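## Task

Make the calendar display 23 on its front face (the face printed with the month name, turned toward the robot), both digits the right way up, with each cube resting flat in the tray on its own and not held by the robot; then open the grippers and move the arms away.

## Robot and tools

ROBOT. Two 7-joint arms, left_arm and right_arm, each ending in a parallel gripper. The calendar is two digit cubes in a tray on the table. Each cube must be rotated so the needed digit is upright on the face toward the robot.

FRAME. All printed positions use one scene frame, in metres. The origin is on the table surface midway between the arms. +z is up, +x runs out over the table, and left_arm sits on the +y side. The names left and right refer to the arms, not to image sides. Orientation is given as a quaternion in w,x,y,z order. The reported hand position can be a little off, more so when the arm is stretched far out.

GRIPPER GEOMETRY. The fingers point along the gripper's +z axis and open and close along its y axis. The reported hand position is the spot between the pads when closed. Fingertips stick out about 19 mm past that point when closed and about 6 mm when wide open; closing pushes the tips roughly 13 mm further out, so keep that clearance above the table or tray.

execute_actions. Argument actions is a list with zero or one item. An empty list just returns the current state. An item with rows and steps runs a motion: rows holds 1 to 15 rows, steps is 1 to 15 (default 15), each step lasting 1/30 s; one row is used per step and the final row repeats if steps outnumber rows. An item with only steps (up to 300) is a wait, counted from the previous result. Optional pictures (true/false) controls whether camera images come back. A refused call sends nothing.

ROW LAYOUT. Every row is one flat list of 18 numbers covering both arms, even if one arm stays still: first left_arm's 9, then right_arm's 9. Each arm's 9 are: waist, shoulder, upper arm roll, elbow, forearm roll, wrist pitch, wrist roll (absolute target joint angles in radians, same units as the Joint positions line), then gripper position, then gripper speed (both in -1 to 1). Joint ranges: waist, upper arm roll, forearm roll and wrist roll -69.115 to 69.115; shoulder -2.250 to 2.250; elbow -2.580 to 2.580; wrist pitch -2.100 to 2.100. A target more than 0.013 rad outside a range, and further out than the joint already is, gets the call refused. True ends may differ from these by up to 0.013; a target beyond the true end is cut to it and a result may report "joint sent to its limit" (possibly about an earlier action). No such message does not prove more travel exists.

GRIPPER NUMBERS. Position is an absolute opening: +1 is fully open (85 mm), 0 about 41 mm, about -0.8 pads touching, -1 closes until blocked. Speed sets how fast the gap changes: about 20 mm/s at -1, 85 at 0, 150 at +1. Grip force is not settable; a full close gives roughly 190 to 235 N per pad, a bit more on wide objects. For a firm grip send -1 and keep sending it. For a gentler grip, open, then command a position just below the object's width; each extra millimetre squeezes harder. To release, command a width larger than the object. Fingers stay put until the position number changes by at least 0.01, but re-close on their own (not past the commanded value) if the object slips, yields or is lost. To leave a gripper unchanged, repeat its previous two numbers; a 0 is a real command.

MOTION. Joint speed and acceleration are capped and joints are coordinated to arrive together; reversing stops them together. Each step the sent target stays within 0.304 rad of the measured angle for the first four joints and 0.266 rad for the last three, and targets are scaled back if they would move the hand more than 70 mm from where it is. So large moves take several calls and an arm may still be travelling when a result arrives. Between calls the arms keep heading for the last row sent until they settle or a step is HELD; after that only a new action moves them further.

RESULTS. The state line gives each arm's hand position and quaternion. Joint positions and Joint velocities list each arm's joints in row order (rad, rad/s). Joint torques follow the same order, with fixed per-arm offsets and scale plus noise. position_measured_pct is about 50 minus 50 times the actual finger position: 0 is open; stopping below about 90 short of the target means something is held or blocking; around 90 or slightly above means the pads met. "joint command not followed" means a clearance check altered or blocked joint targets on some steps; HELD marks steps where the row was not fully sent. TORQUE FAULT: a joint reaching its load limit (50.2 N m for the first four joints, 31.6 for the last three, held weight included) freezes that arm for 10 s and drops the rest of the call. MOTOR HOT appears from 60 °C; at 75 °C an OVER-TEMPERATURE FAULT lets the arm sag until it cools. Avoid long loaded holds.

zoom_image. Arguments: camera (cam_head_left, cam_head_right, cam_high, cam_low, cam_left_wrist, cam_right_wrist, all 672x504) and region [x0, y0, x1, y1] in pixels of that camera's latest image, origin top-left, no larger than 504 by 504. Returns a magnified view.

finished_scene. Argument scene (1 or 2). Ends that scene for good, reports success, and starts the next one with its task. Answering without any tool call ends everything.

CAUTIONS. Never knock anything off the table. Do not let the arms collide or press on each other. Avoid drops, slamming, and hard pushes on the cubes or tray. Parts in hand may be tugged briefly and loose items nudged. Before finishing, set both cubes flat in the tray, open the grippers, and lift clear so nothing depends on the robot.

Each tool is called after ">>>" in YAML: its name, and indented under it one key for each argument.

## Session

I'll start by looking at the current state of the scene.

>>> execute_actions:
  actions: []

Scene clock: 0.00 s of 7600.00 s.
left_arm: end_effector_position=(+0.6362, -0.1850, +0.2986) position_measured_pct=0.0 end_effector_quat_wxyz=(+0.397, +0.241, +0.662, -0.589) | right_arm: end_effector_position=(+0.6485, -0.5047, +0.1722) position_measured_pct=0.0 end_effector_quat_wxyz=(+0.108, +0.523, +0.803, -0.266)
Joint positions: left_arm=[ 0.126  1.293  0.948  1.076  1.147  0.638 -0.041] | right_arm=[0.005 1.292 0.432 0.215 0.156 1.794 0.416]
Joint velocities: left_arm=[ 0.     0.001 -0.003 -0.    -0.001 -0.    -0.   ] | right_arm=[ 0.001 -0.     0.    -0.002  0.    -0.    -0.   ]
Joint torques (N m, as the joint torque sensors report them, + toward a larger angle): no reading

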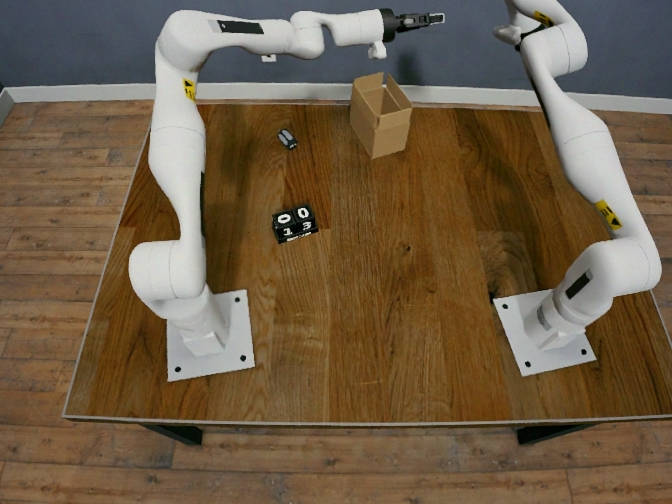

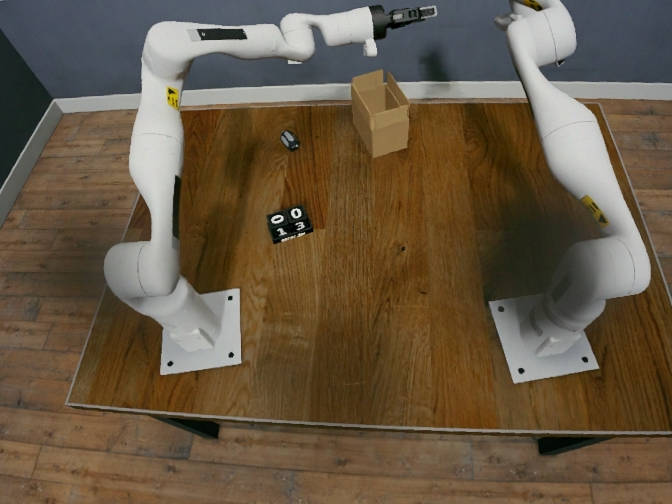

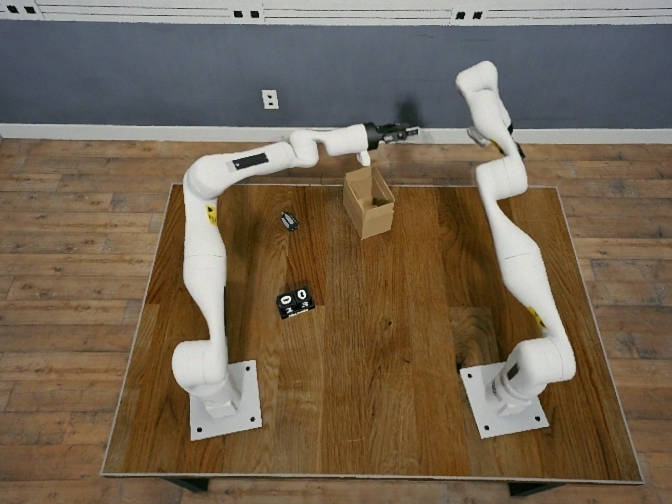

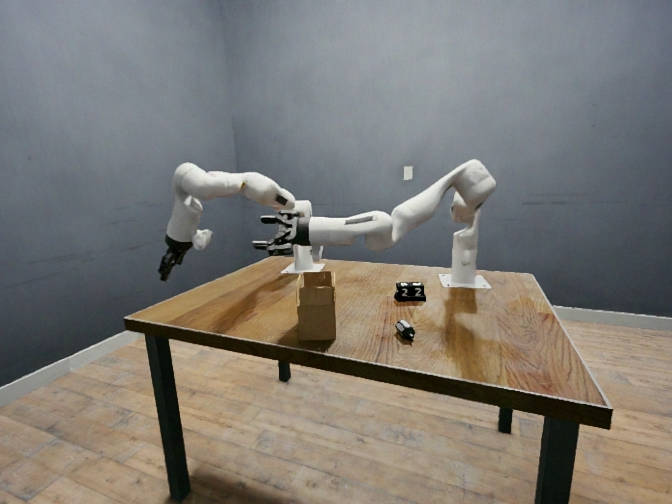

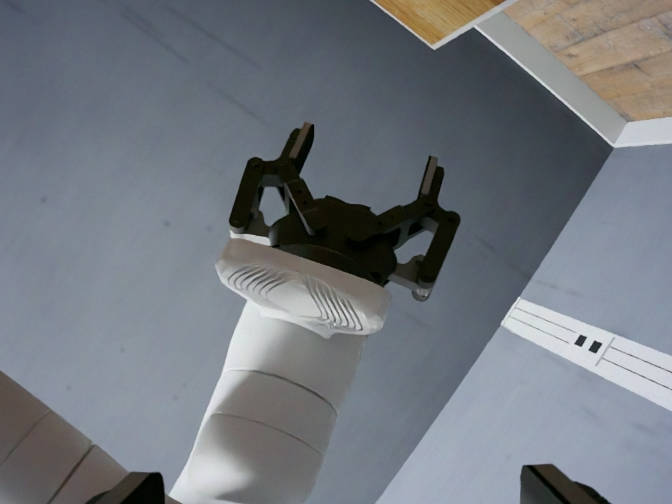

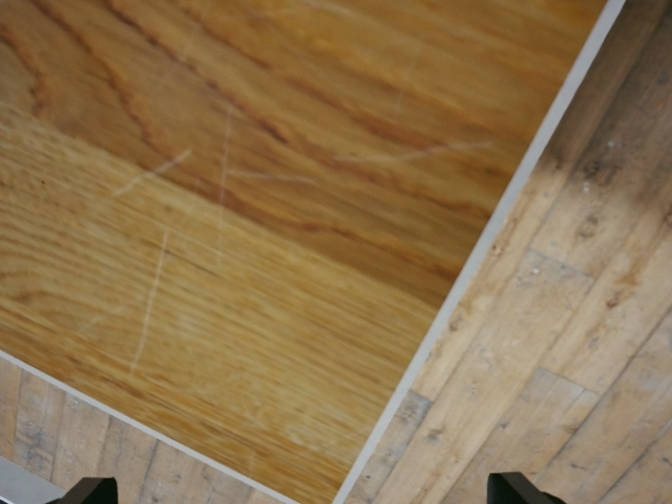

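>>> zoom_image:
  camera: "cam_head_left"
  region: [240, 180, 360, 270]

>>> zoom_image:
  camera: "cam_low"
  region: [370, 260, 450, 320]

>>> zoom_image:
  camera: "cam_high"
  region: [250, 270, 350, 345]

Region (240, 180, 360, 270) of cam_head_left's 672x504 image, scaled by 4.200, with more detail than that image has; it fills the top 378 rows of this view, and the rest is white.

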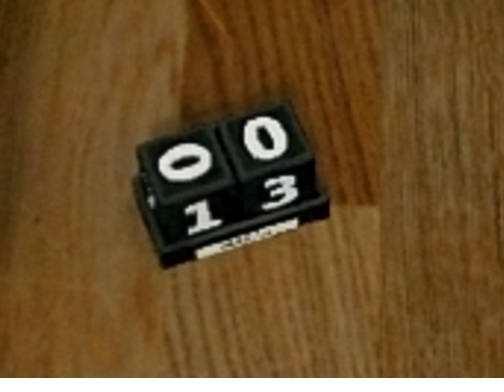

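Region (370, 260, 450, 320) of cam_low's 672x504 image, scaled by 6.300, with more detail than that image has; it fills the top 378 rows of this view, and the rest is white.

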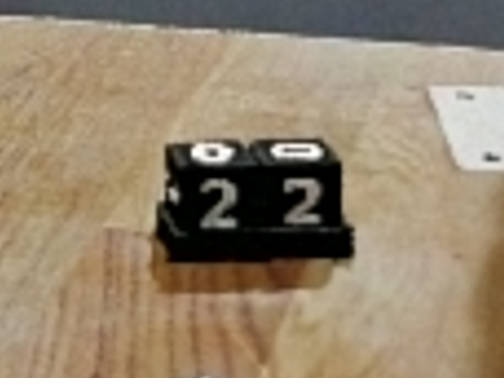

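Region (250, 270, 350, 345) of cam_high's 672x504 image, scaled by 5.040, with more detail than that image has; it fills the top 378 rows of this view, and the rest is white.

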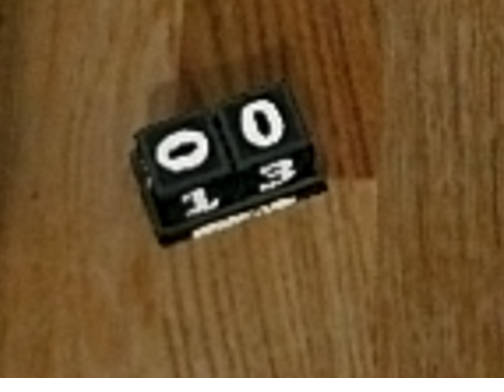

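>>> execute_actions:
  actions:
    - {"rows": [[0.6184, 0.0719, 0.0, 1.975, 0.0, 1.0947, 0.7564, 1, 0, 0.005, 1.292, 0.432, 0.215, 0.156, 1.794, 0.416, 1, 0]], "steps": 15}
  pictures: false

>>> execute_actions:
  actions:
    - {"steps": 60}

Scene clock: 120.50 s of 7600.00 s.
left_arm: end_effector_position=(+0.3810, -0.2753, +0.2605) position_measured_pct=0.0 end_effector_quat_wxyz=(+0.202, +0.458, +0.650, -0.572) | right_arm: end_effector_position=(+0.6485, -0.5045, +0.1718) position_measured_pct=0.0 end_effector_quat_wxyz=(+0.108, +0.523, +0.803, -0.266)
Joint positions: left_arm=[0.353 1.059 0.724 1.297 0.953 0.833 0.154] | right_arm=[0.005 1.292 0.432 0.215 0.156 1.794 0.416]
Joint velocities: left_arm=[ 0.563 -0.585 -0.568  0.581 -0.503  0.505  0.504] | right_arm=[ 0.001  0.001  0.     0.     0.001 -0.    -0.   ]
Joint torques (N m, as the joint torque sensors report them, + toward a larger angle): left_arm=[ -2.1  -22.06   7.75  -6.25   1.53   1.69   0.22] | right_arm=[  0.5  -27.38   3.06  -7.72   1.24   0.5   -0.18]
Steps of this call (steps 1 to 90: nothing new was sent; then 117.00 s passed at rest; steps 91 to 105: all 15 steps of this action). Readings (joint positions | what the end effector reports):
91: left_arm=[0.127 1.292 0.947 1.077 1.147 0.639 -0.040] | right_arm=[0.005 1.292 0.432 0.215 0.156 1.794 0.416] | left_arm position_measured_pct=0.0 | right_arm position_measured_pct=0.0
92: left_arm=[0.132 1.285 0.940 1.081 1.143 0.642 -0.036] | right_arm=[0.005 1.292 0.432 0.215 0.156 1.794 0.416] | left_arm position_measured_pct=0.0 | right_arm position_measured_pct=0.0
94: left_arm=[0.158 1.255 0.913 1.105 1.121 0.664 -0.014] | right_arm=[0.005 1.292 0.432 0.215 0.156 1.794 0.416] | left_arm position_measured_pct=0.0 | right_arm position_measured_pct=0.0
98: left_arm=[0.225 1.187 0.849 1.171 1.064 0.722 0.044] | right_arm=[0.005 1.292 0.432 0.215 0.156 1.794 0.416] | left_arm position_measured_pct=0.0 | right_arm position_measured_pct=0.0
105: the state above

Scene clock: 122.50 s of 7600.00 s.
left_arm: end_effector_position=(+0.2277, +0.1684, +0.2491) position_measured_pct=0.0 end_effector_quat_wxyz=(-0.000, +0.579, +0.816, -0.000) | right_arm: end_effector_position=(+0.6485, -0.5045, +0.1718) position_measured_pct=0.0 end_effector_quat_wxyz=(+0.108, +0.523, +0.803, -0.266)
Joint positions: left_arm=[ 0.618  0.072  0.     1.975 -0.     1.095  0.756] | right_arm=[0.005 1.292 0.432 0.215 0.156 1.794 0.416]
Joint velocities: left_arm=[ 0.    -0.001  0.    -0.     0.001  0.     0.   ] | right_arm=[-0.002  0.002 -0.    -0.001 -0.001 -0.     0.002]
Joint torques (N m, as the joint torque sensors report them, + toward a larger angle): left_arm=[-0.68 -9.49  0.4  -7.92 -0.11  0.25  0.26] | right_arm=[  0.47 -27.44   2.98  -7.65   1.24   0.49  -0.2 ]
Steps of this call (steps 1 to 60: the robot went on to your last target). Readings (joint positions | what the end effector reports):
1: left_arm=[0.372 1.039 0.705 1.317 0.936 0.850 0.172] | right_arm=[0.005 1.292 0.432 0.215 0.156 1.794 0.416] | left_arm position_measured_pct=0.0 | right_arm position_measured_pct=0.0
2: left_arm=[0.390 1.018 0.684 1.337 0.918 0.867 0.190] | right_arm=[0.005 1.292 0.432 0.215 0.156 1.794 0.416] | left_arm position_measured_pct=0.0 | right_arm position_measured_pct=0.0
4: left_arm=[0.424 0.973 0.641 1.382 0.880 0.901 0.228] | right_arm=[0.005 1.292 0.432 0.215 0.156 1.794 0.416] | left_arm position_measured_pct=0.0 | right_arm position_measured_pct=0.0
8: left_arm=[0.485 0.872 0.544 1.481 0.794 0.961 0.315] | right_arm=[0.005 1.292 0.432 0.215 0.156 1.794 0.416] | left_arm position_measured_pct=0.0 | right_arm position_measured_pct=0.0
60: the state above
All arms were judged still, so your last target was given up. Only a new action makes them travel on or press farther. Fingers that are still opening or closing keep moving.

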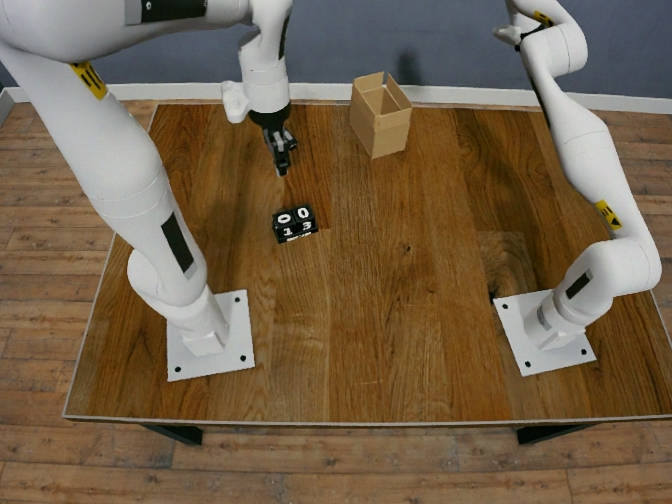

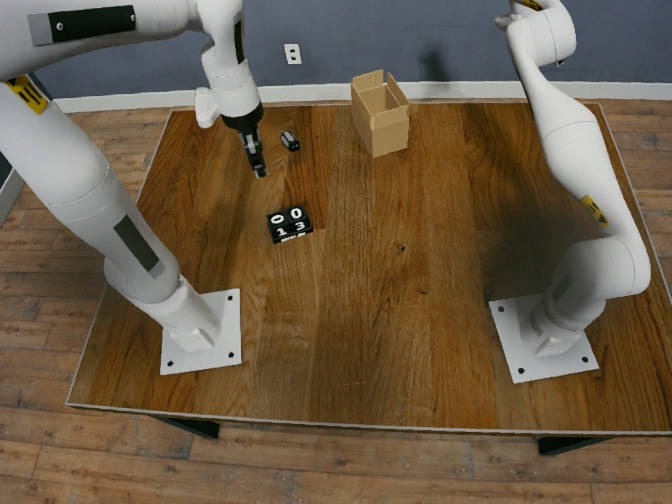

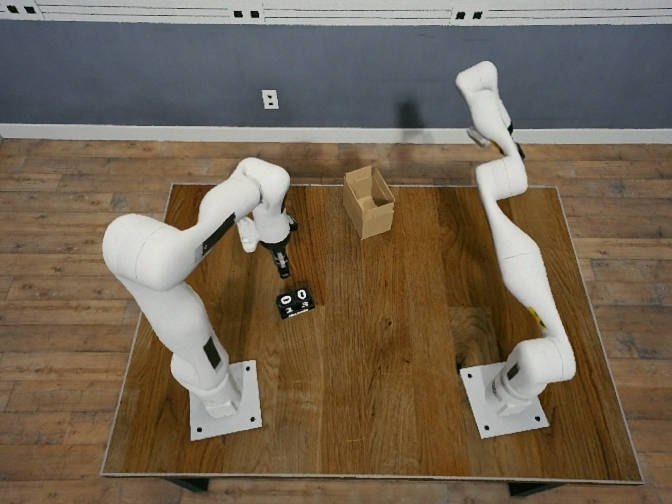

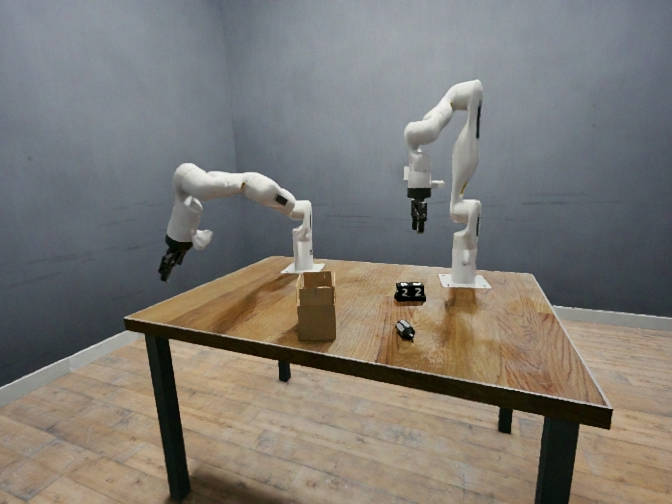

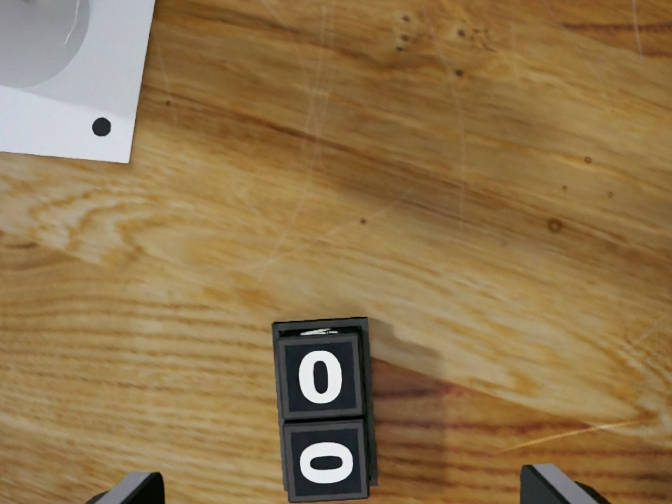

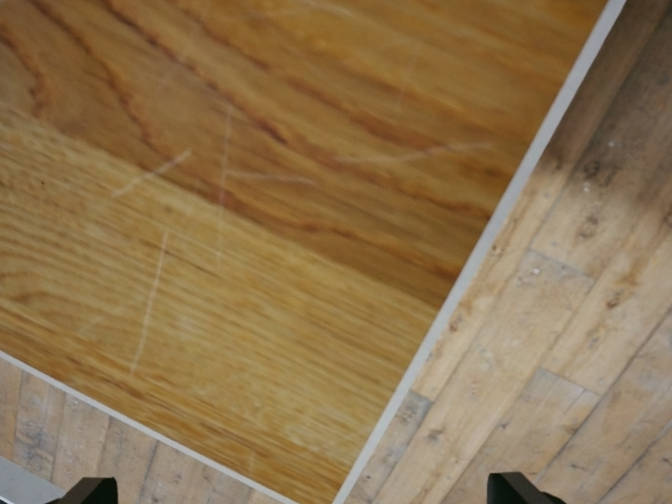

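>>> zoom_image:
  camera: "cam_left_wrist"
  region: [200, 300, 460, 504]

Region (200, 300, 460, 504) of cam_left_wrist's 672x504 image, scaled by 1.938; it fills the top 395 rows of this view, and the rest is white.

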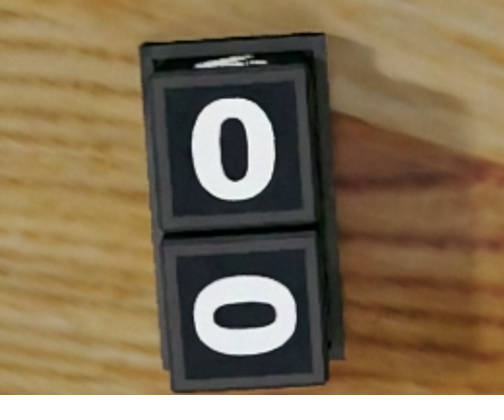

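>>> execute_actions:
  actions:
    - {"rows": [[0.6641, 0.3063, 0.0, 2.209, 0.0, 0.6263, 0.8246, 1, 0, 0.005, 1.292, 0.432, 0.215, 0.156, 1.794, 0.416, 1, 0]], "steps": 15}
  pictures: false

>>> execute_actions:
  actions:
    - {"steps": 25}

Scene clock: 171.93 s of 7600.00 s.
left_arm: end_effector_position=(+0.2207, +0.1568, +0.1250) position_measured_pct=0.0 end_effector_quat_wxyz=(-0.004, +0.569, +0.822, -0.001) | right_arm: end_effector_position=(+0.6485, -0.5045, +0.1718) position_measured_pct=0.0 end_effector_quat_wxyz=(+0.108, +0.523, +0.803, -0.266)
Joint positions: left_arm=[0.662 0.295 0.    2.2   0.    0.654 0.822] | right_arm=[0.005 1.292 0.432 0.215 0.156 1.794 0.416]
Joint velocities: left_arm=[ 0.035  0.185  0.001  0.207  0.    -0.683  0.063] | right_arm=[-0.002 -0.    -0.001 -0.001 -0.     0.     0.001]
Joint torques (N m, as the joint torque sensors report them, + toward a larger angle): left_arm=[ -0.29 -12.57   0.38  -5.29  -0.4    0.32   0.14] | right_arm=[  0.42 -27.45   3.1   -7.78   1.28   0.58  -0.14]
Steps of this call (steps 1 to 90: nothing new was sent; then 45.93 s passed at rest; steps 91 to 105: all 15 steps of this action). Readings (joint positions | what the end effector reports):
91: left_arm=[0.619 0.073 -0.000 1.976 -0.000 1.094 0.757] | right_arm=[0.005 1.292 0.432 0.215 0.156 1.794 0.416] | left_arm position_measured_pct=0.0 | right_arm position_measured_pct=0.0
92: left_arm=[0.620 0.080 -0.000 1.981 -0.000 1.088 0.758] | right_arm=[0.005 1.292 0.432 0.215 0.156 1.794 0.416] | left_arm position_measured_pct=0.0 | right_arm position_measured_pct=0.0
94: left_arm=[0.626 0.110 -0.000 2.007 -0.000 1.057 0.766] | right_arm=[0.005 1.292 0.432 0.215 0.156 1.794 0.416] | left_arm position_measured_pct=0.0 | right_arm position_measured_pct=0.0
98: left_arm=[0.644 0.205 0.000 2.104 0.000 0.921 0.794] | right_arm=[0.005 1.292 0.432 0.215 0.156 1.794 0.416] | left_arm position_measured_pct=0.0 | right_arm position_measured_pct=0.0
105: the state above

Scene clock: 172.77 s of 7600.00 s.
left_arm: end_effector_position=(+0.2219, +0.1554, +0.1200) position_measured_pct=0.0 end_effector_quat_wxyz=(+0.000, +0.569, +0.822, -0.000) | right_arm: end_effector_position=(+0.6485, -0.5045, +0.1718) position_measured_pct=0.0 end_effector_quat_wxyz=(+0.108, +0.523, +0.803, -0.266)
Joint positions: left_arm=[0.664 0.306 0.    2.209 0.    0.626 0.825] | right_arm=[0.005 1.292 0.432 0.215 0.156 1.794 0.416]
Joint velocities: left_arm=[ 0.     0.001  0.001  0.    -0.001 -0.    -0.001] | right_arm=[-0.001  0.     0.001  0.001  0.     0.    -0.   ]
Joint torques (N m, as the joint torque sensors report them, + toward a larger angle): left_arm=[ -0.65 -11.04   0.75  -4.91  -0.41   0.1    0.28] | right_arm=[  0.45 -27.43   3.04  -7.67   1.21   0.52  -0.16]
Steps of this call (steps 1 to 25: the robot went on to your last target). Readings (joint positions | what the end effector reports):
1: left_arm=[0.663 0.300 0.000 2.206 0.000 0.636 0.824] | right_arm=[0.005 1.292 0.432 0.215 0.156 1.794 0.416] | left_arm position_measured_pct=0.0 | right_arm position_measured_pct=0.0
2: left_arm=[0.663 0.302 0.000 2.208 0.000 0.629 0.824] | right_arm=[0.005 1.292 0.432 0.215 0.156 1.794 0.416] | left_arm position_measured_pct=0.0 | right_arm position_measured_pct=0.0
4: left_arm=[0.663 0.303 0.000 2.208 0.000 0.627 0.825] | right_arm=[0.005 1.292 0.432 0.215 0.156 1.794 0.416] | left_arm position_measured_pct=0.0 | right_arm position_measured_pct=0.0
8: left_arm=[0.664 0.305 0.000 2.209 0.000 0.626 0.825] | right_arm=[0.005 1.292 0.432 0.215 0.156 1.794 0.416] | left_arm position_measured_pct=0.0 | right_arm position_measured_pct=0.0
25: the state above

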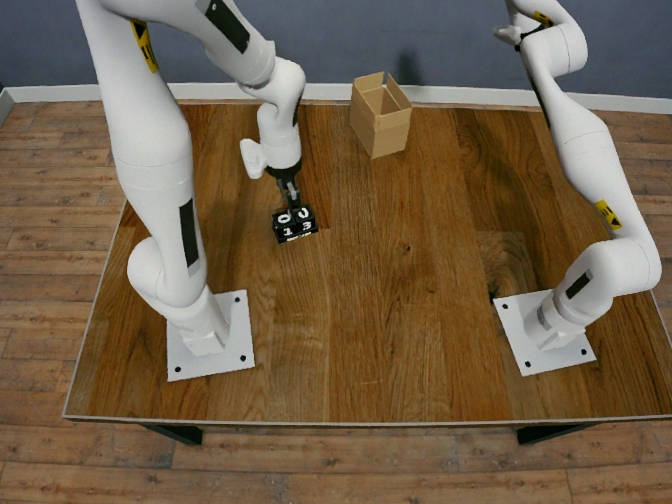

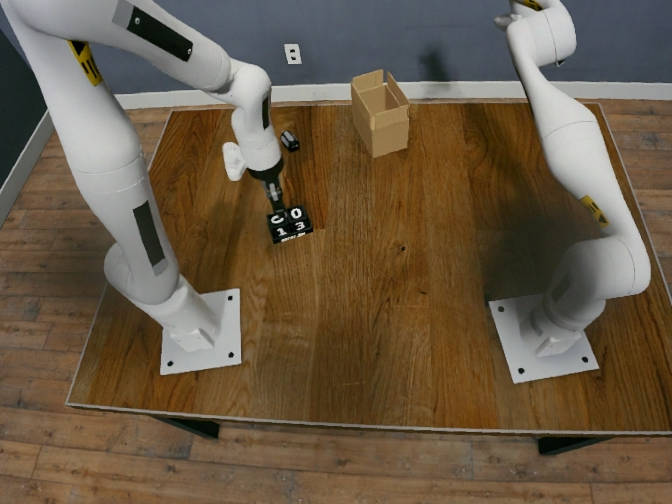

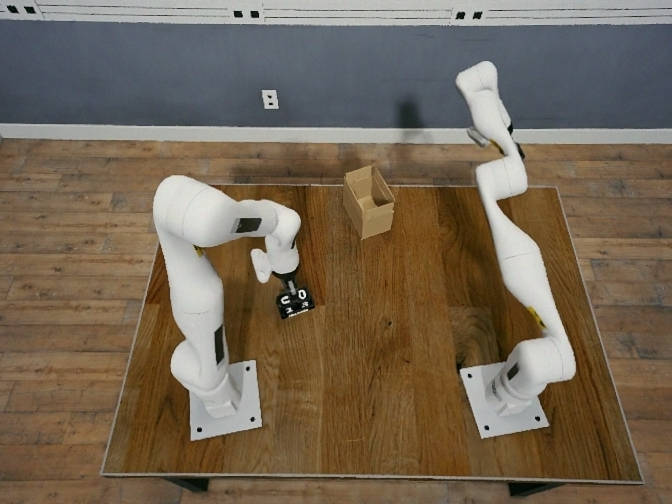

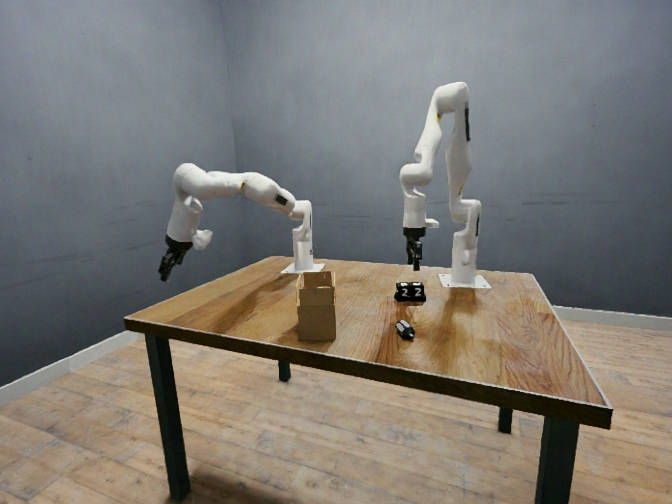

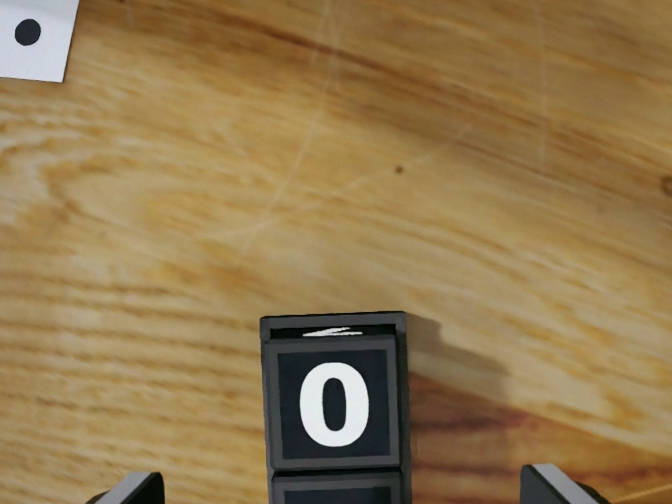

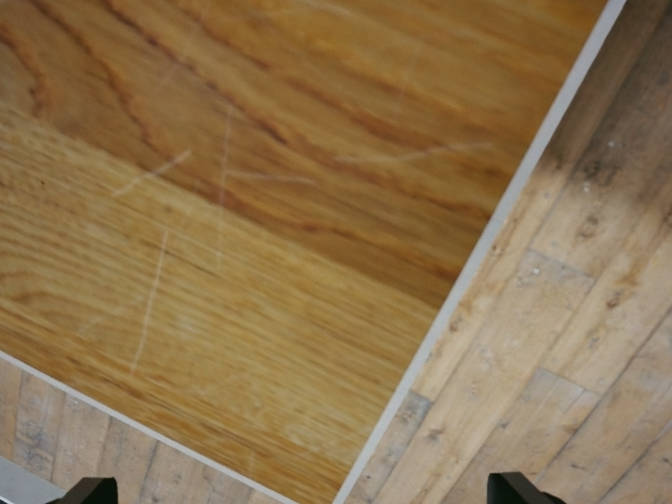

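>>> zoom_image:
  camera: "cam_left_wrist"
  region: [84, 252, 588, 504]

>>> zoom_image:
  camera: "cam_low"
  region: [360, 220, 460, 310]

Region (84, 252, 588, 504) of cam_left_wrist's 672x504 image, scaled by 1.000.

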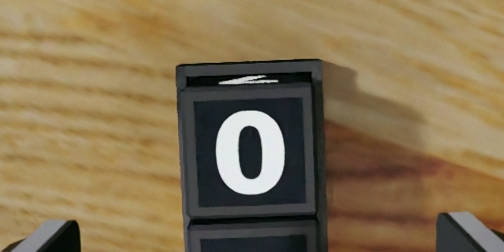

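Region (360, 220, 460, 310) of cam_low's 672x504 image, scaled by 5.040, with more detail than that image has; it fills the top 454 rows of this view, and the rest is white.

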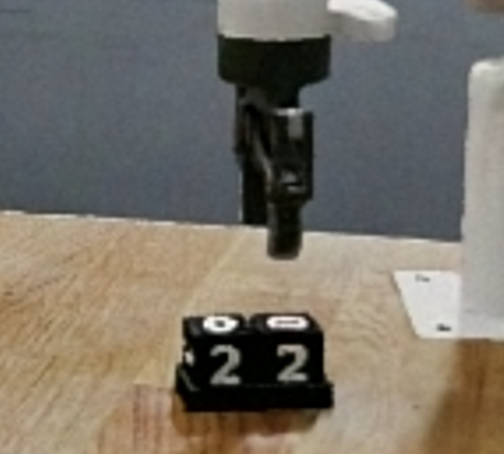

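>>> execute_actions:
  actions:
    - {"rows": [[0.6422, 0.4064, 0.0, 2.2996, 0.0, 0.4356, 0.806, 1, 0, 0.005, 1.292, 0.432, 0.215, 0.156, 1.794, 0.416, 1, 0]], "steps": 15}
  pictures: false

>>> execute_actions:
  actions:
    - {"steps": 15}

Scene clock: 219.47 s of 7600.00 s.
left_arm: end_effector_position=(+0.2146, +0.1663, +0.0753) position_measured_pct=0.0 end_effector_quat_wxyz=(+0.001, +0.568, +0.823, +0.000) | right_arm: end_effector_position=(+0.6485, -0.5045, +0.1718) position_measured_pct=0.0 end_effector_quat_wxyz=(+0.108, +0.523, +0.803, -0.266)
Joint positions: left_arm=[ 0.642  0.405 -0.     2.3   -0.     0.436  0.806] | right_arm=[0.005 1.292 0.432 0.215 0.156 1.794 0.416]
Joint velocities: left_arm=[-0.003  0.01  -0.     0.002 -0.    -0.    -0.   ] | right_arm=[ 0.001  0.     0.     0.001  0.    -0.     0.001]
Joint torques (N m, as the joint torque sensors report them, + toward a larger angle): left_arm=[ -0.14 -11.49   0.68  -3.35  -0.14   0.34  -0.04] | right_arm=[  0.4  -27.38   3.06  -7.6    1.18   0.51  -0.19]
Steps of this call (steps 1 to 15: the robot went on to your last target; steps 16 to 90: nothing new was sent; then 43.20 s passed at rest; steps 91 to 105: all 15 steps of this action). Readings (joint positions | what the end effector reports):
91: left_arm=[0.664 0.308 0.000 2.210 0.000 0.625 0.824] | right_arm=[0.005 1.292 0.432 0.215 0.156 1.794 0.416] | left_arm position_measured_pct=0.0 | right_arm position_measured_pct=0.0
92: left_arm=[0.662 0.315 0.000 2.214 0.000 0.615 0.824] | right_arm=[0.005 1.292 0.432 0.215 0.156 1.794 0.416] | left_arm position_measured_pct=0.0 | right_arm position_measured_pct=0.0
94: left_arm=[0.655 0.345 0.000 2.238 0.000 0.564 0.819] | right_arm=[0.005 1.292 0.432 0.215 0.156 1.794 0.416] | left_arm position_measured_pct=0.0 | right_arm position_measured_pct=0.0
98: left_arm=[0.644 0.400 -0.000 2.295 -0.000 0.446 0.807] | right_arm=[0.005 1.292 0.432 0.215 0.156 1.794 0.416] | left_arm position_measured_pct=0.0 | right_arm position_measured_pct=0.0
105: the state above

Scene clock: 219.97 s of 7600.00 s.
left_arm: end_effector_position=(+0.2144, +0.1665, +0.0750) position_measured_pct=0.0 end_effector_quat_wxyz=(+0.000, +0.568, +0.823, +0.000) | right_arm: end_effector_position=(+0.6485, -0.5045, +0.1718) position_measured_pct=0.0 end_effector_quat_wxyz=(+0.108, +0.523, +0.803, -0.266)
Joint positions: left_arm=[ 0.642  0.406 -0.     2.3   -0.     0.436  0.806] | right_arm=[0.005 1.292 0.432 0.215 0.156 1.794 0.416]
Joint velocities: left_arm=[ 0.     0.     0.002  0.     0.    -0.     0.   ] | right_arm=[-0.001  0.001 -0.     0.     0.    -0.    -0.001]
Joint torques (N m, as the joint torque sensors report them, + toward a larger angle): left_arm=[ -0.38 -11.36   0.34  -3.58  -0.4    0.34   0.23] | right_arm=[  0.5  -27.37   2.96  -7.65   1.26   0.56  -0.19]
Steps of this call (steps 1 to 15: the robot went on to your last target). Readings (joint positions | what the end effector reports):
1: left_arm=[0.642 0.406 -0.000 2.300 -0.000 0.436 0.806] | right_arm=[0.005 1.292 0.432 0.215 0.156 1.794 0.416] | left_arm position_measured_pct=0.0 | right_arm position_measured_pct=0.0
2: left_arm=[0.642 0.406 -0.000 2.300 -0.000 0.436 0.806] | right_arm=[0.005 1.292 0.432 0.215 0.156 1.794 0.416] | left_arm position_measured_pct=0.0 | right_arm position_measured_pct=0.0
4: left_arm=[0.642 0.406 -0.000 2.300 -0.000 0.436 0.806] | right_arm=[0.005 1.292 0.432 0.215 0.156 1.794 0.416] | left_arm position_measured_pct=0.0 | right_arm position_measured_pct=0.0
8: left_arm=[0.642 0.406 -0.000 2.300 0.000 0.436 0.806] | right_arm=[0.005 1.292 0.432 0.215 0.156 1.794 0.416] | left_arm position_measured_pct=0.0 | right_arm position_measured_pct=0.0
15: the state above
All arms were judged still, so your last target was given up. Only a new action makes them travel on or press farther. Fingers that are still opening or closing keep moving.

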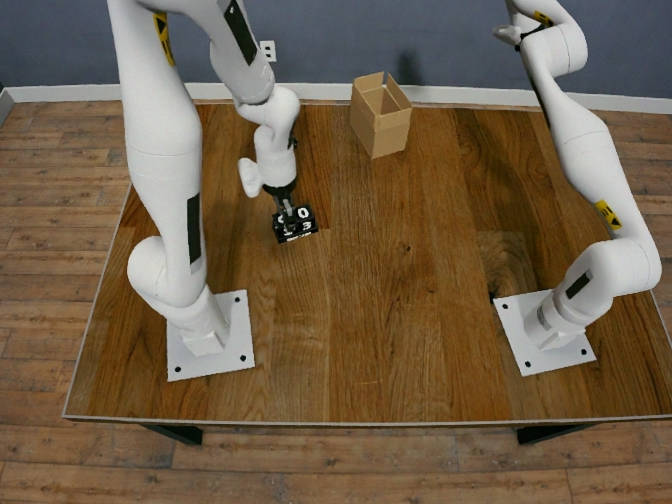

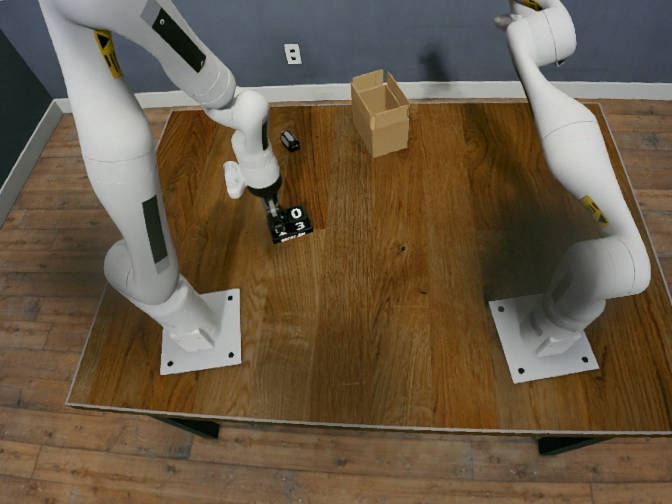

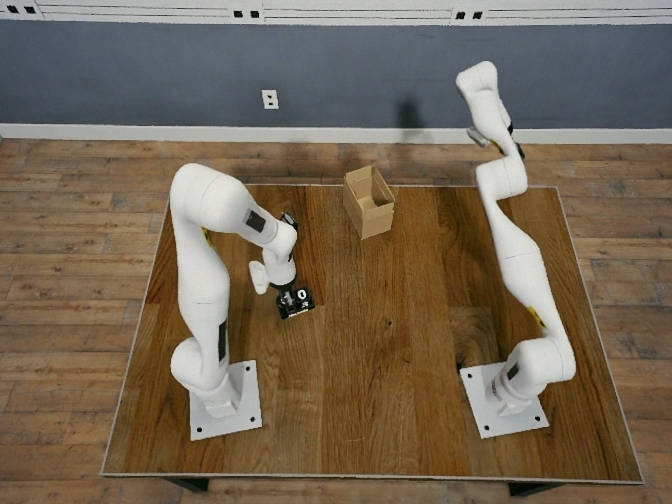

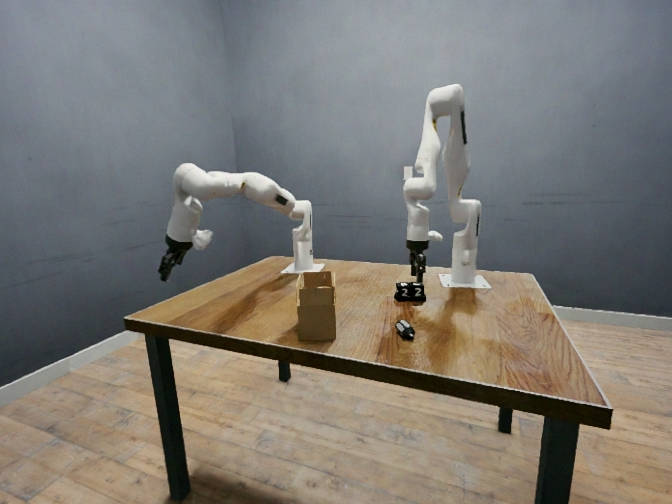

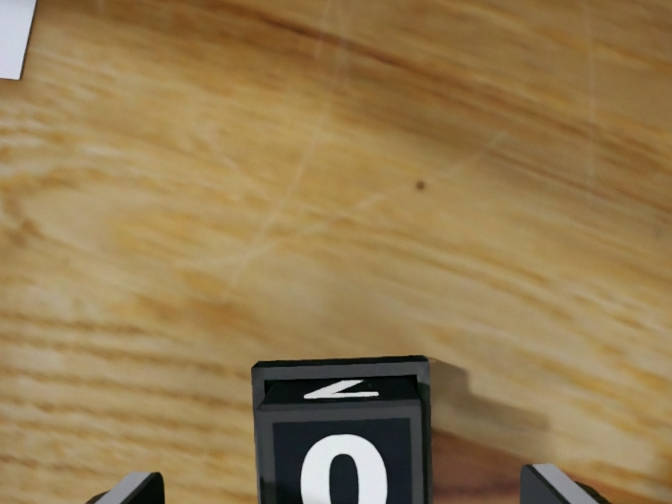

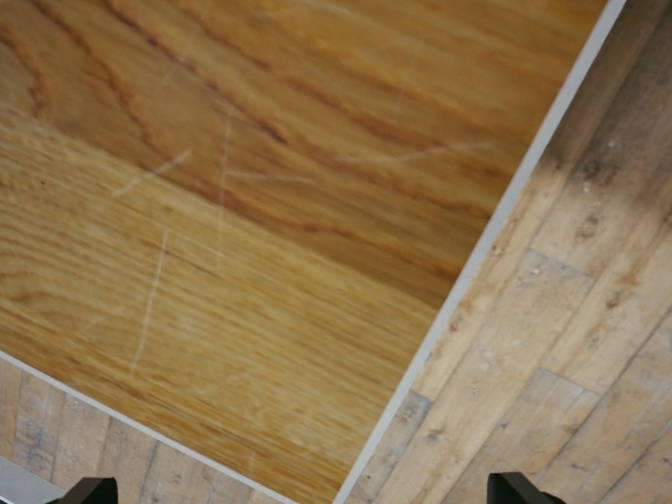

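>>> zoom_image:
  camera: "cam_left_wrist"
  region: [140, 340, 540, 504]

>>> zoom_image:
  camera: "cam_low"
  region: [370, 230, 460, 310]

>>> zoom_image:
  camera: "cam_head_left"
  region: [240, 170, 350, 260]

Region (140, 340, 540, 504) of cam_left_wrist's 672x504 image, scaled by 1.260; it fills the top 207 rows of this view, and the rest is white.

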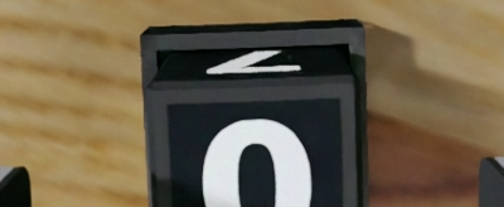

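Region (370, 230, 460, 310) of cam_low's 672x504 image, scaled by 5.600, with more detail than that image has.

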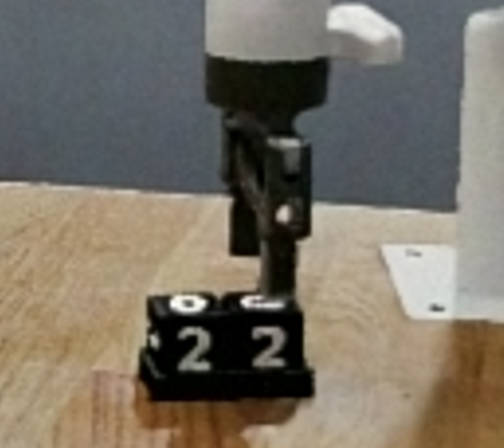

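Region (240, 170, 350, 260) of cam_head_left's 672x504 image, scaled by 4.582, with more detail than that image has; it fills the top 412 rows of this view, and the rest is white.

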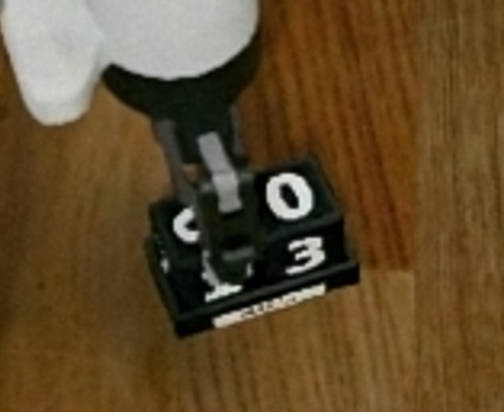

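>>> execute_actions:
  actions:
    - {"rows": [[0.6422, 0.5088, 0.0, 2.3291, 0.0, 0.3037, 0.806, 1, 0, 0.005, 1.292, 0.432, 0.215, 0.156, 1.794, 0.416, 1, 0]], "steps": 15}
  pictures: false

>>> execute_actions:
  actions:
    - {"steps": 10}

Scene clock: 247.53 s of 7600.00 s.
left_arm: end_effector_position=(+0.2147, +0.1664, +0.0414) position_measured_pct=0.0 end_effector_quat_wxyz=(+0.001, +0.568, +0.823, +0.000) | right_arm: end_effector_position=(+0.6485, -0.5045, +0.1718) position_measured_pct=0.0 end_effector_quat_wxyz=(+0.108, +0.523, +0.803, -0.266)
Joint positions: left_arm=[ 0.642  0.508 -0.     2.329  0.     0.304  0.806] | right_arm=[0.005 1.292 0.432 0.215 0.156 1.794 0.416]
Joint velocities: left_arm=[-0.     0.011 -0.003  0.    -0.001 -0.     0.001] | right_arm=[-0.    -0.     0.    -0.     0.    -0.001 -0.002]
Joint torques (N m, as the joint torque sensors report them, + toward a larger angle): left_arm=[ -0.37 -12.78   0.93  -2.63  -0.29   0.17   0.17] | right_arm=[  0.43 -27.44   3.    -7.64   1.22   0.5   -0.2 ]
Steps of this call (steps 1 to 90: nothing new was sent; then 24.07 s passed at rest; steps 91 to 105: all 15 steps of this action). Readings (joint positions | what the end effector reports):
91: left_arm=[0.642 0.408 0.000 2.300 -0.000 0.434 0.806] | right_arm=[0.005 1.292 0.432 0.215 0.156 1.794 0.416] | left_arm position_measured_pct=0.0 | right_arm position_measured_pct=0.0
92: left_arm=[0.642 0.415 0.000 2.301 -0.000 0.428 0.806] | right_arm=[0.005 1.292 0.432 0.215 0.156 1.794 0.416] | left_arm position_measured_pct=0.0 | right_arm position_measured_pct=0.0
94: left_arm=[0.642 0.445 0.000 2.309 -0.000 0.393 0.806] | right_arm=[0.005 1.292 0.432 0.215 0.156 1.794 0.416] | left_arm position_measured_pct=0.0 | right_arm position_measured_pct=0.0
98: left_arm=[0.642 0.502 -0.000 2.328 0.000 0.311 0.806] | right_arm=[0.005 1.292 0.432 0.215 0.156 1.794 0.416] | left_arm position_measured_pct=0.0 | right_arm position_measured_pct=0.0
105: the state above

Scene clock: 247.87 s of 7600.00 s.
left_arm: end_effector_position=(+0.2144, +0.1665, +0.0410) position_measured_pct=0.0 end_effector_quat_wxyz=(+0.000, +0.568, +0.823, +0.000) | right_arm: end_effector_position=(+0.6485, -0.5045, +0.1718) position_measured_pct=0.0 end_effector_quat_wxyz=(+0.108, +0.523, +0.803, -0.266)
Joint positions: left_arm=[ 0.642  0.509 -0.     2.329  0.     0.304  0.806] | right_arm=[0.005 1.292 0.432 0.215 0.156 1.794 0.416]
Joint velocities: left_arm=[-0.    -0.     0.001 -0.001 -0.001  0.     0.001] | right_arm=[-0.    -0.    -0.001  0.001 -0.     0.    -0.   ]
Joint torques (N m, as the joint torque sensors report them, + toward a larger angle): left_arm=[ -0.78 -12.01   0.88  -2.54  -0.33   0.33   0.38] | right_arm=[  0.54 -27.43   3.01  -7.58   1.21   0.51  -0.23]
Steps of this call (steps 1 to 10: the robot went on to your last target). Readings (joint positions | what the end effector reports):
1: left_arm=[0.642 0.508 -0.000 2.329 0.000 0.304 0.806] | right_arm=[0.005 1.292 0.432 0.215 0.156 1.794 0.416] | left_arm position_measured_pct=0.0 | right_arm position_measured_pct=0.0
2: left_arm=[0.642 0.508 -0.000 2.329 0.000 0.304 0.806] | right_arm=[0.005 1.292 0.432 0.215 0.156 1.794 0.416] | left_arm position_measured_pct=0.0 | right_arm position_measured_pct=0.0
4: left_arm=[0.642 0.508 -0.000 2.329 0.000 0.304 0.806] | right_arm=[0.005 1.292 0.432 0.215 0.156 1.794 0.416] | left_arm position_measured_pct=0.0 | right_arm position_measured_pct=0.0
8: left_arm=[0.642 0.509 0.000 2.329 0.000 0.304 0.806] | right_arm=[0.005 1.292 0.432 0.215 0.156 1.794 0.416] | left_arm position_measured_pct=0.0 | right_arm position_measured_pct=0.0
10: the state above

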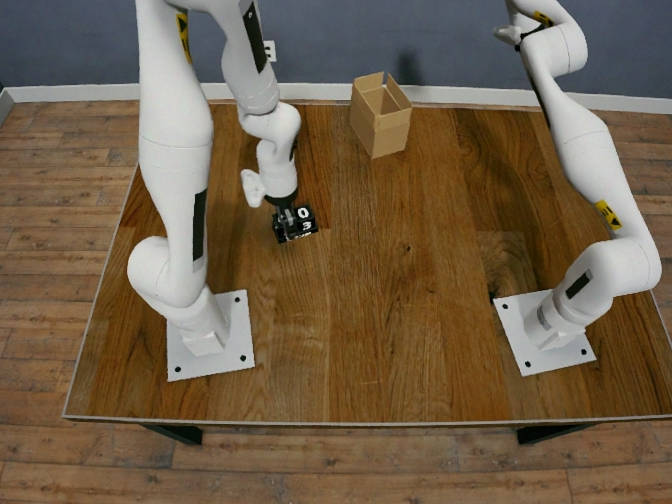

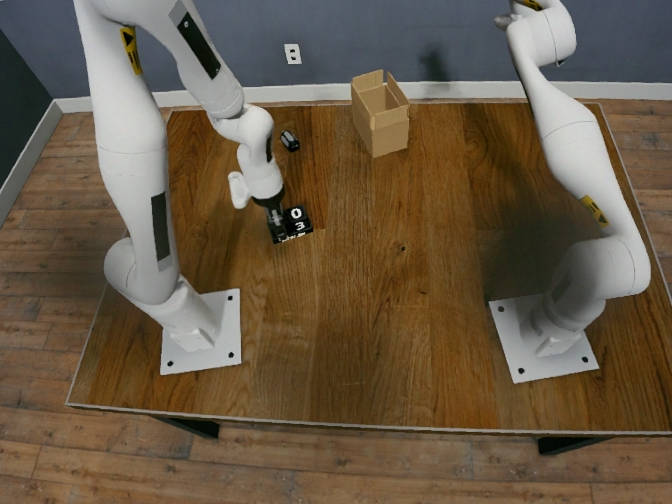

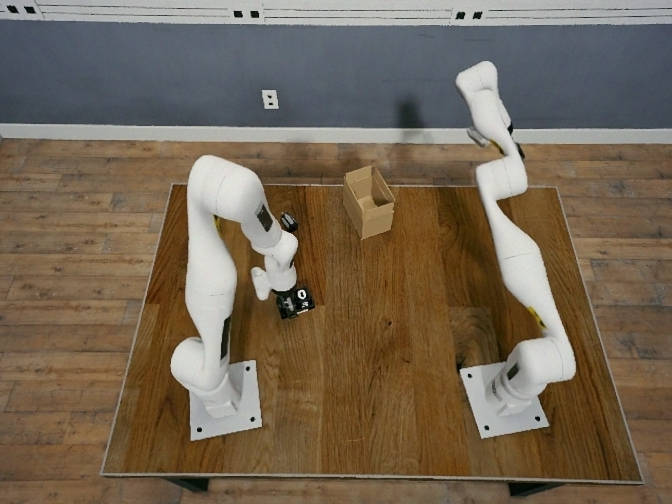

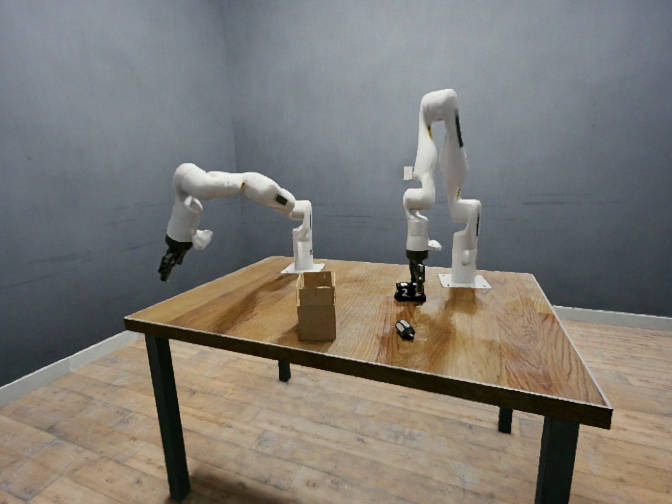

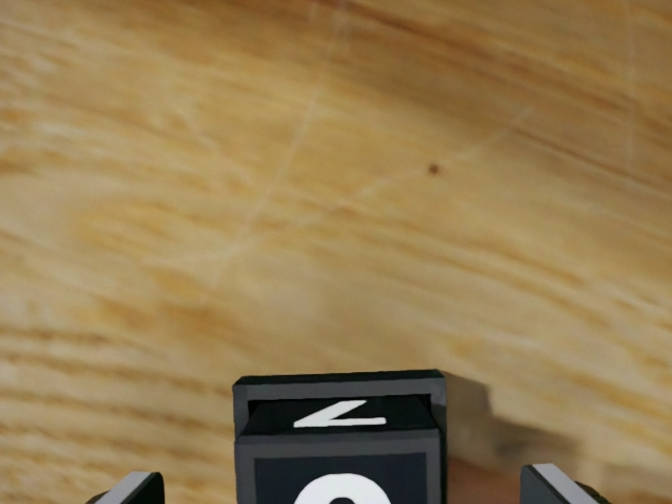

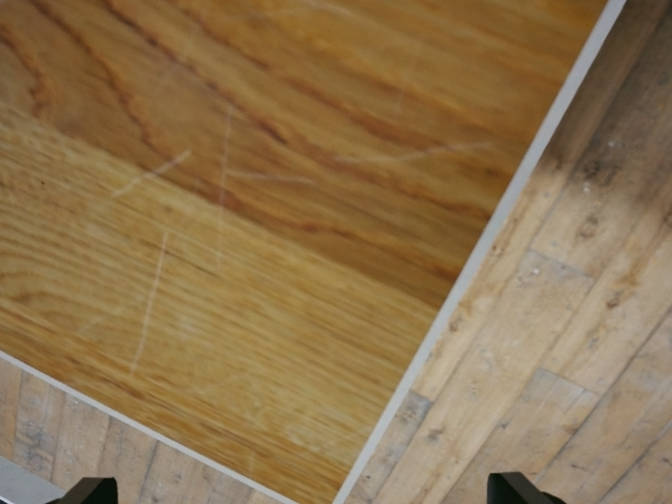

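>>> zoom_image:
  camera: "cam_low"
  region: [375, 245, 455, 310]

Region (375, 245, 455, 310) of cam_low's 672x504 image, scaled by 6.300, with more detail than that image has; it fills the top 410 rows of this view, and the rest is white.

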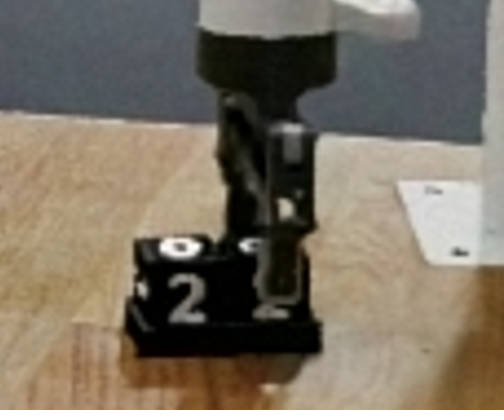

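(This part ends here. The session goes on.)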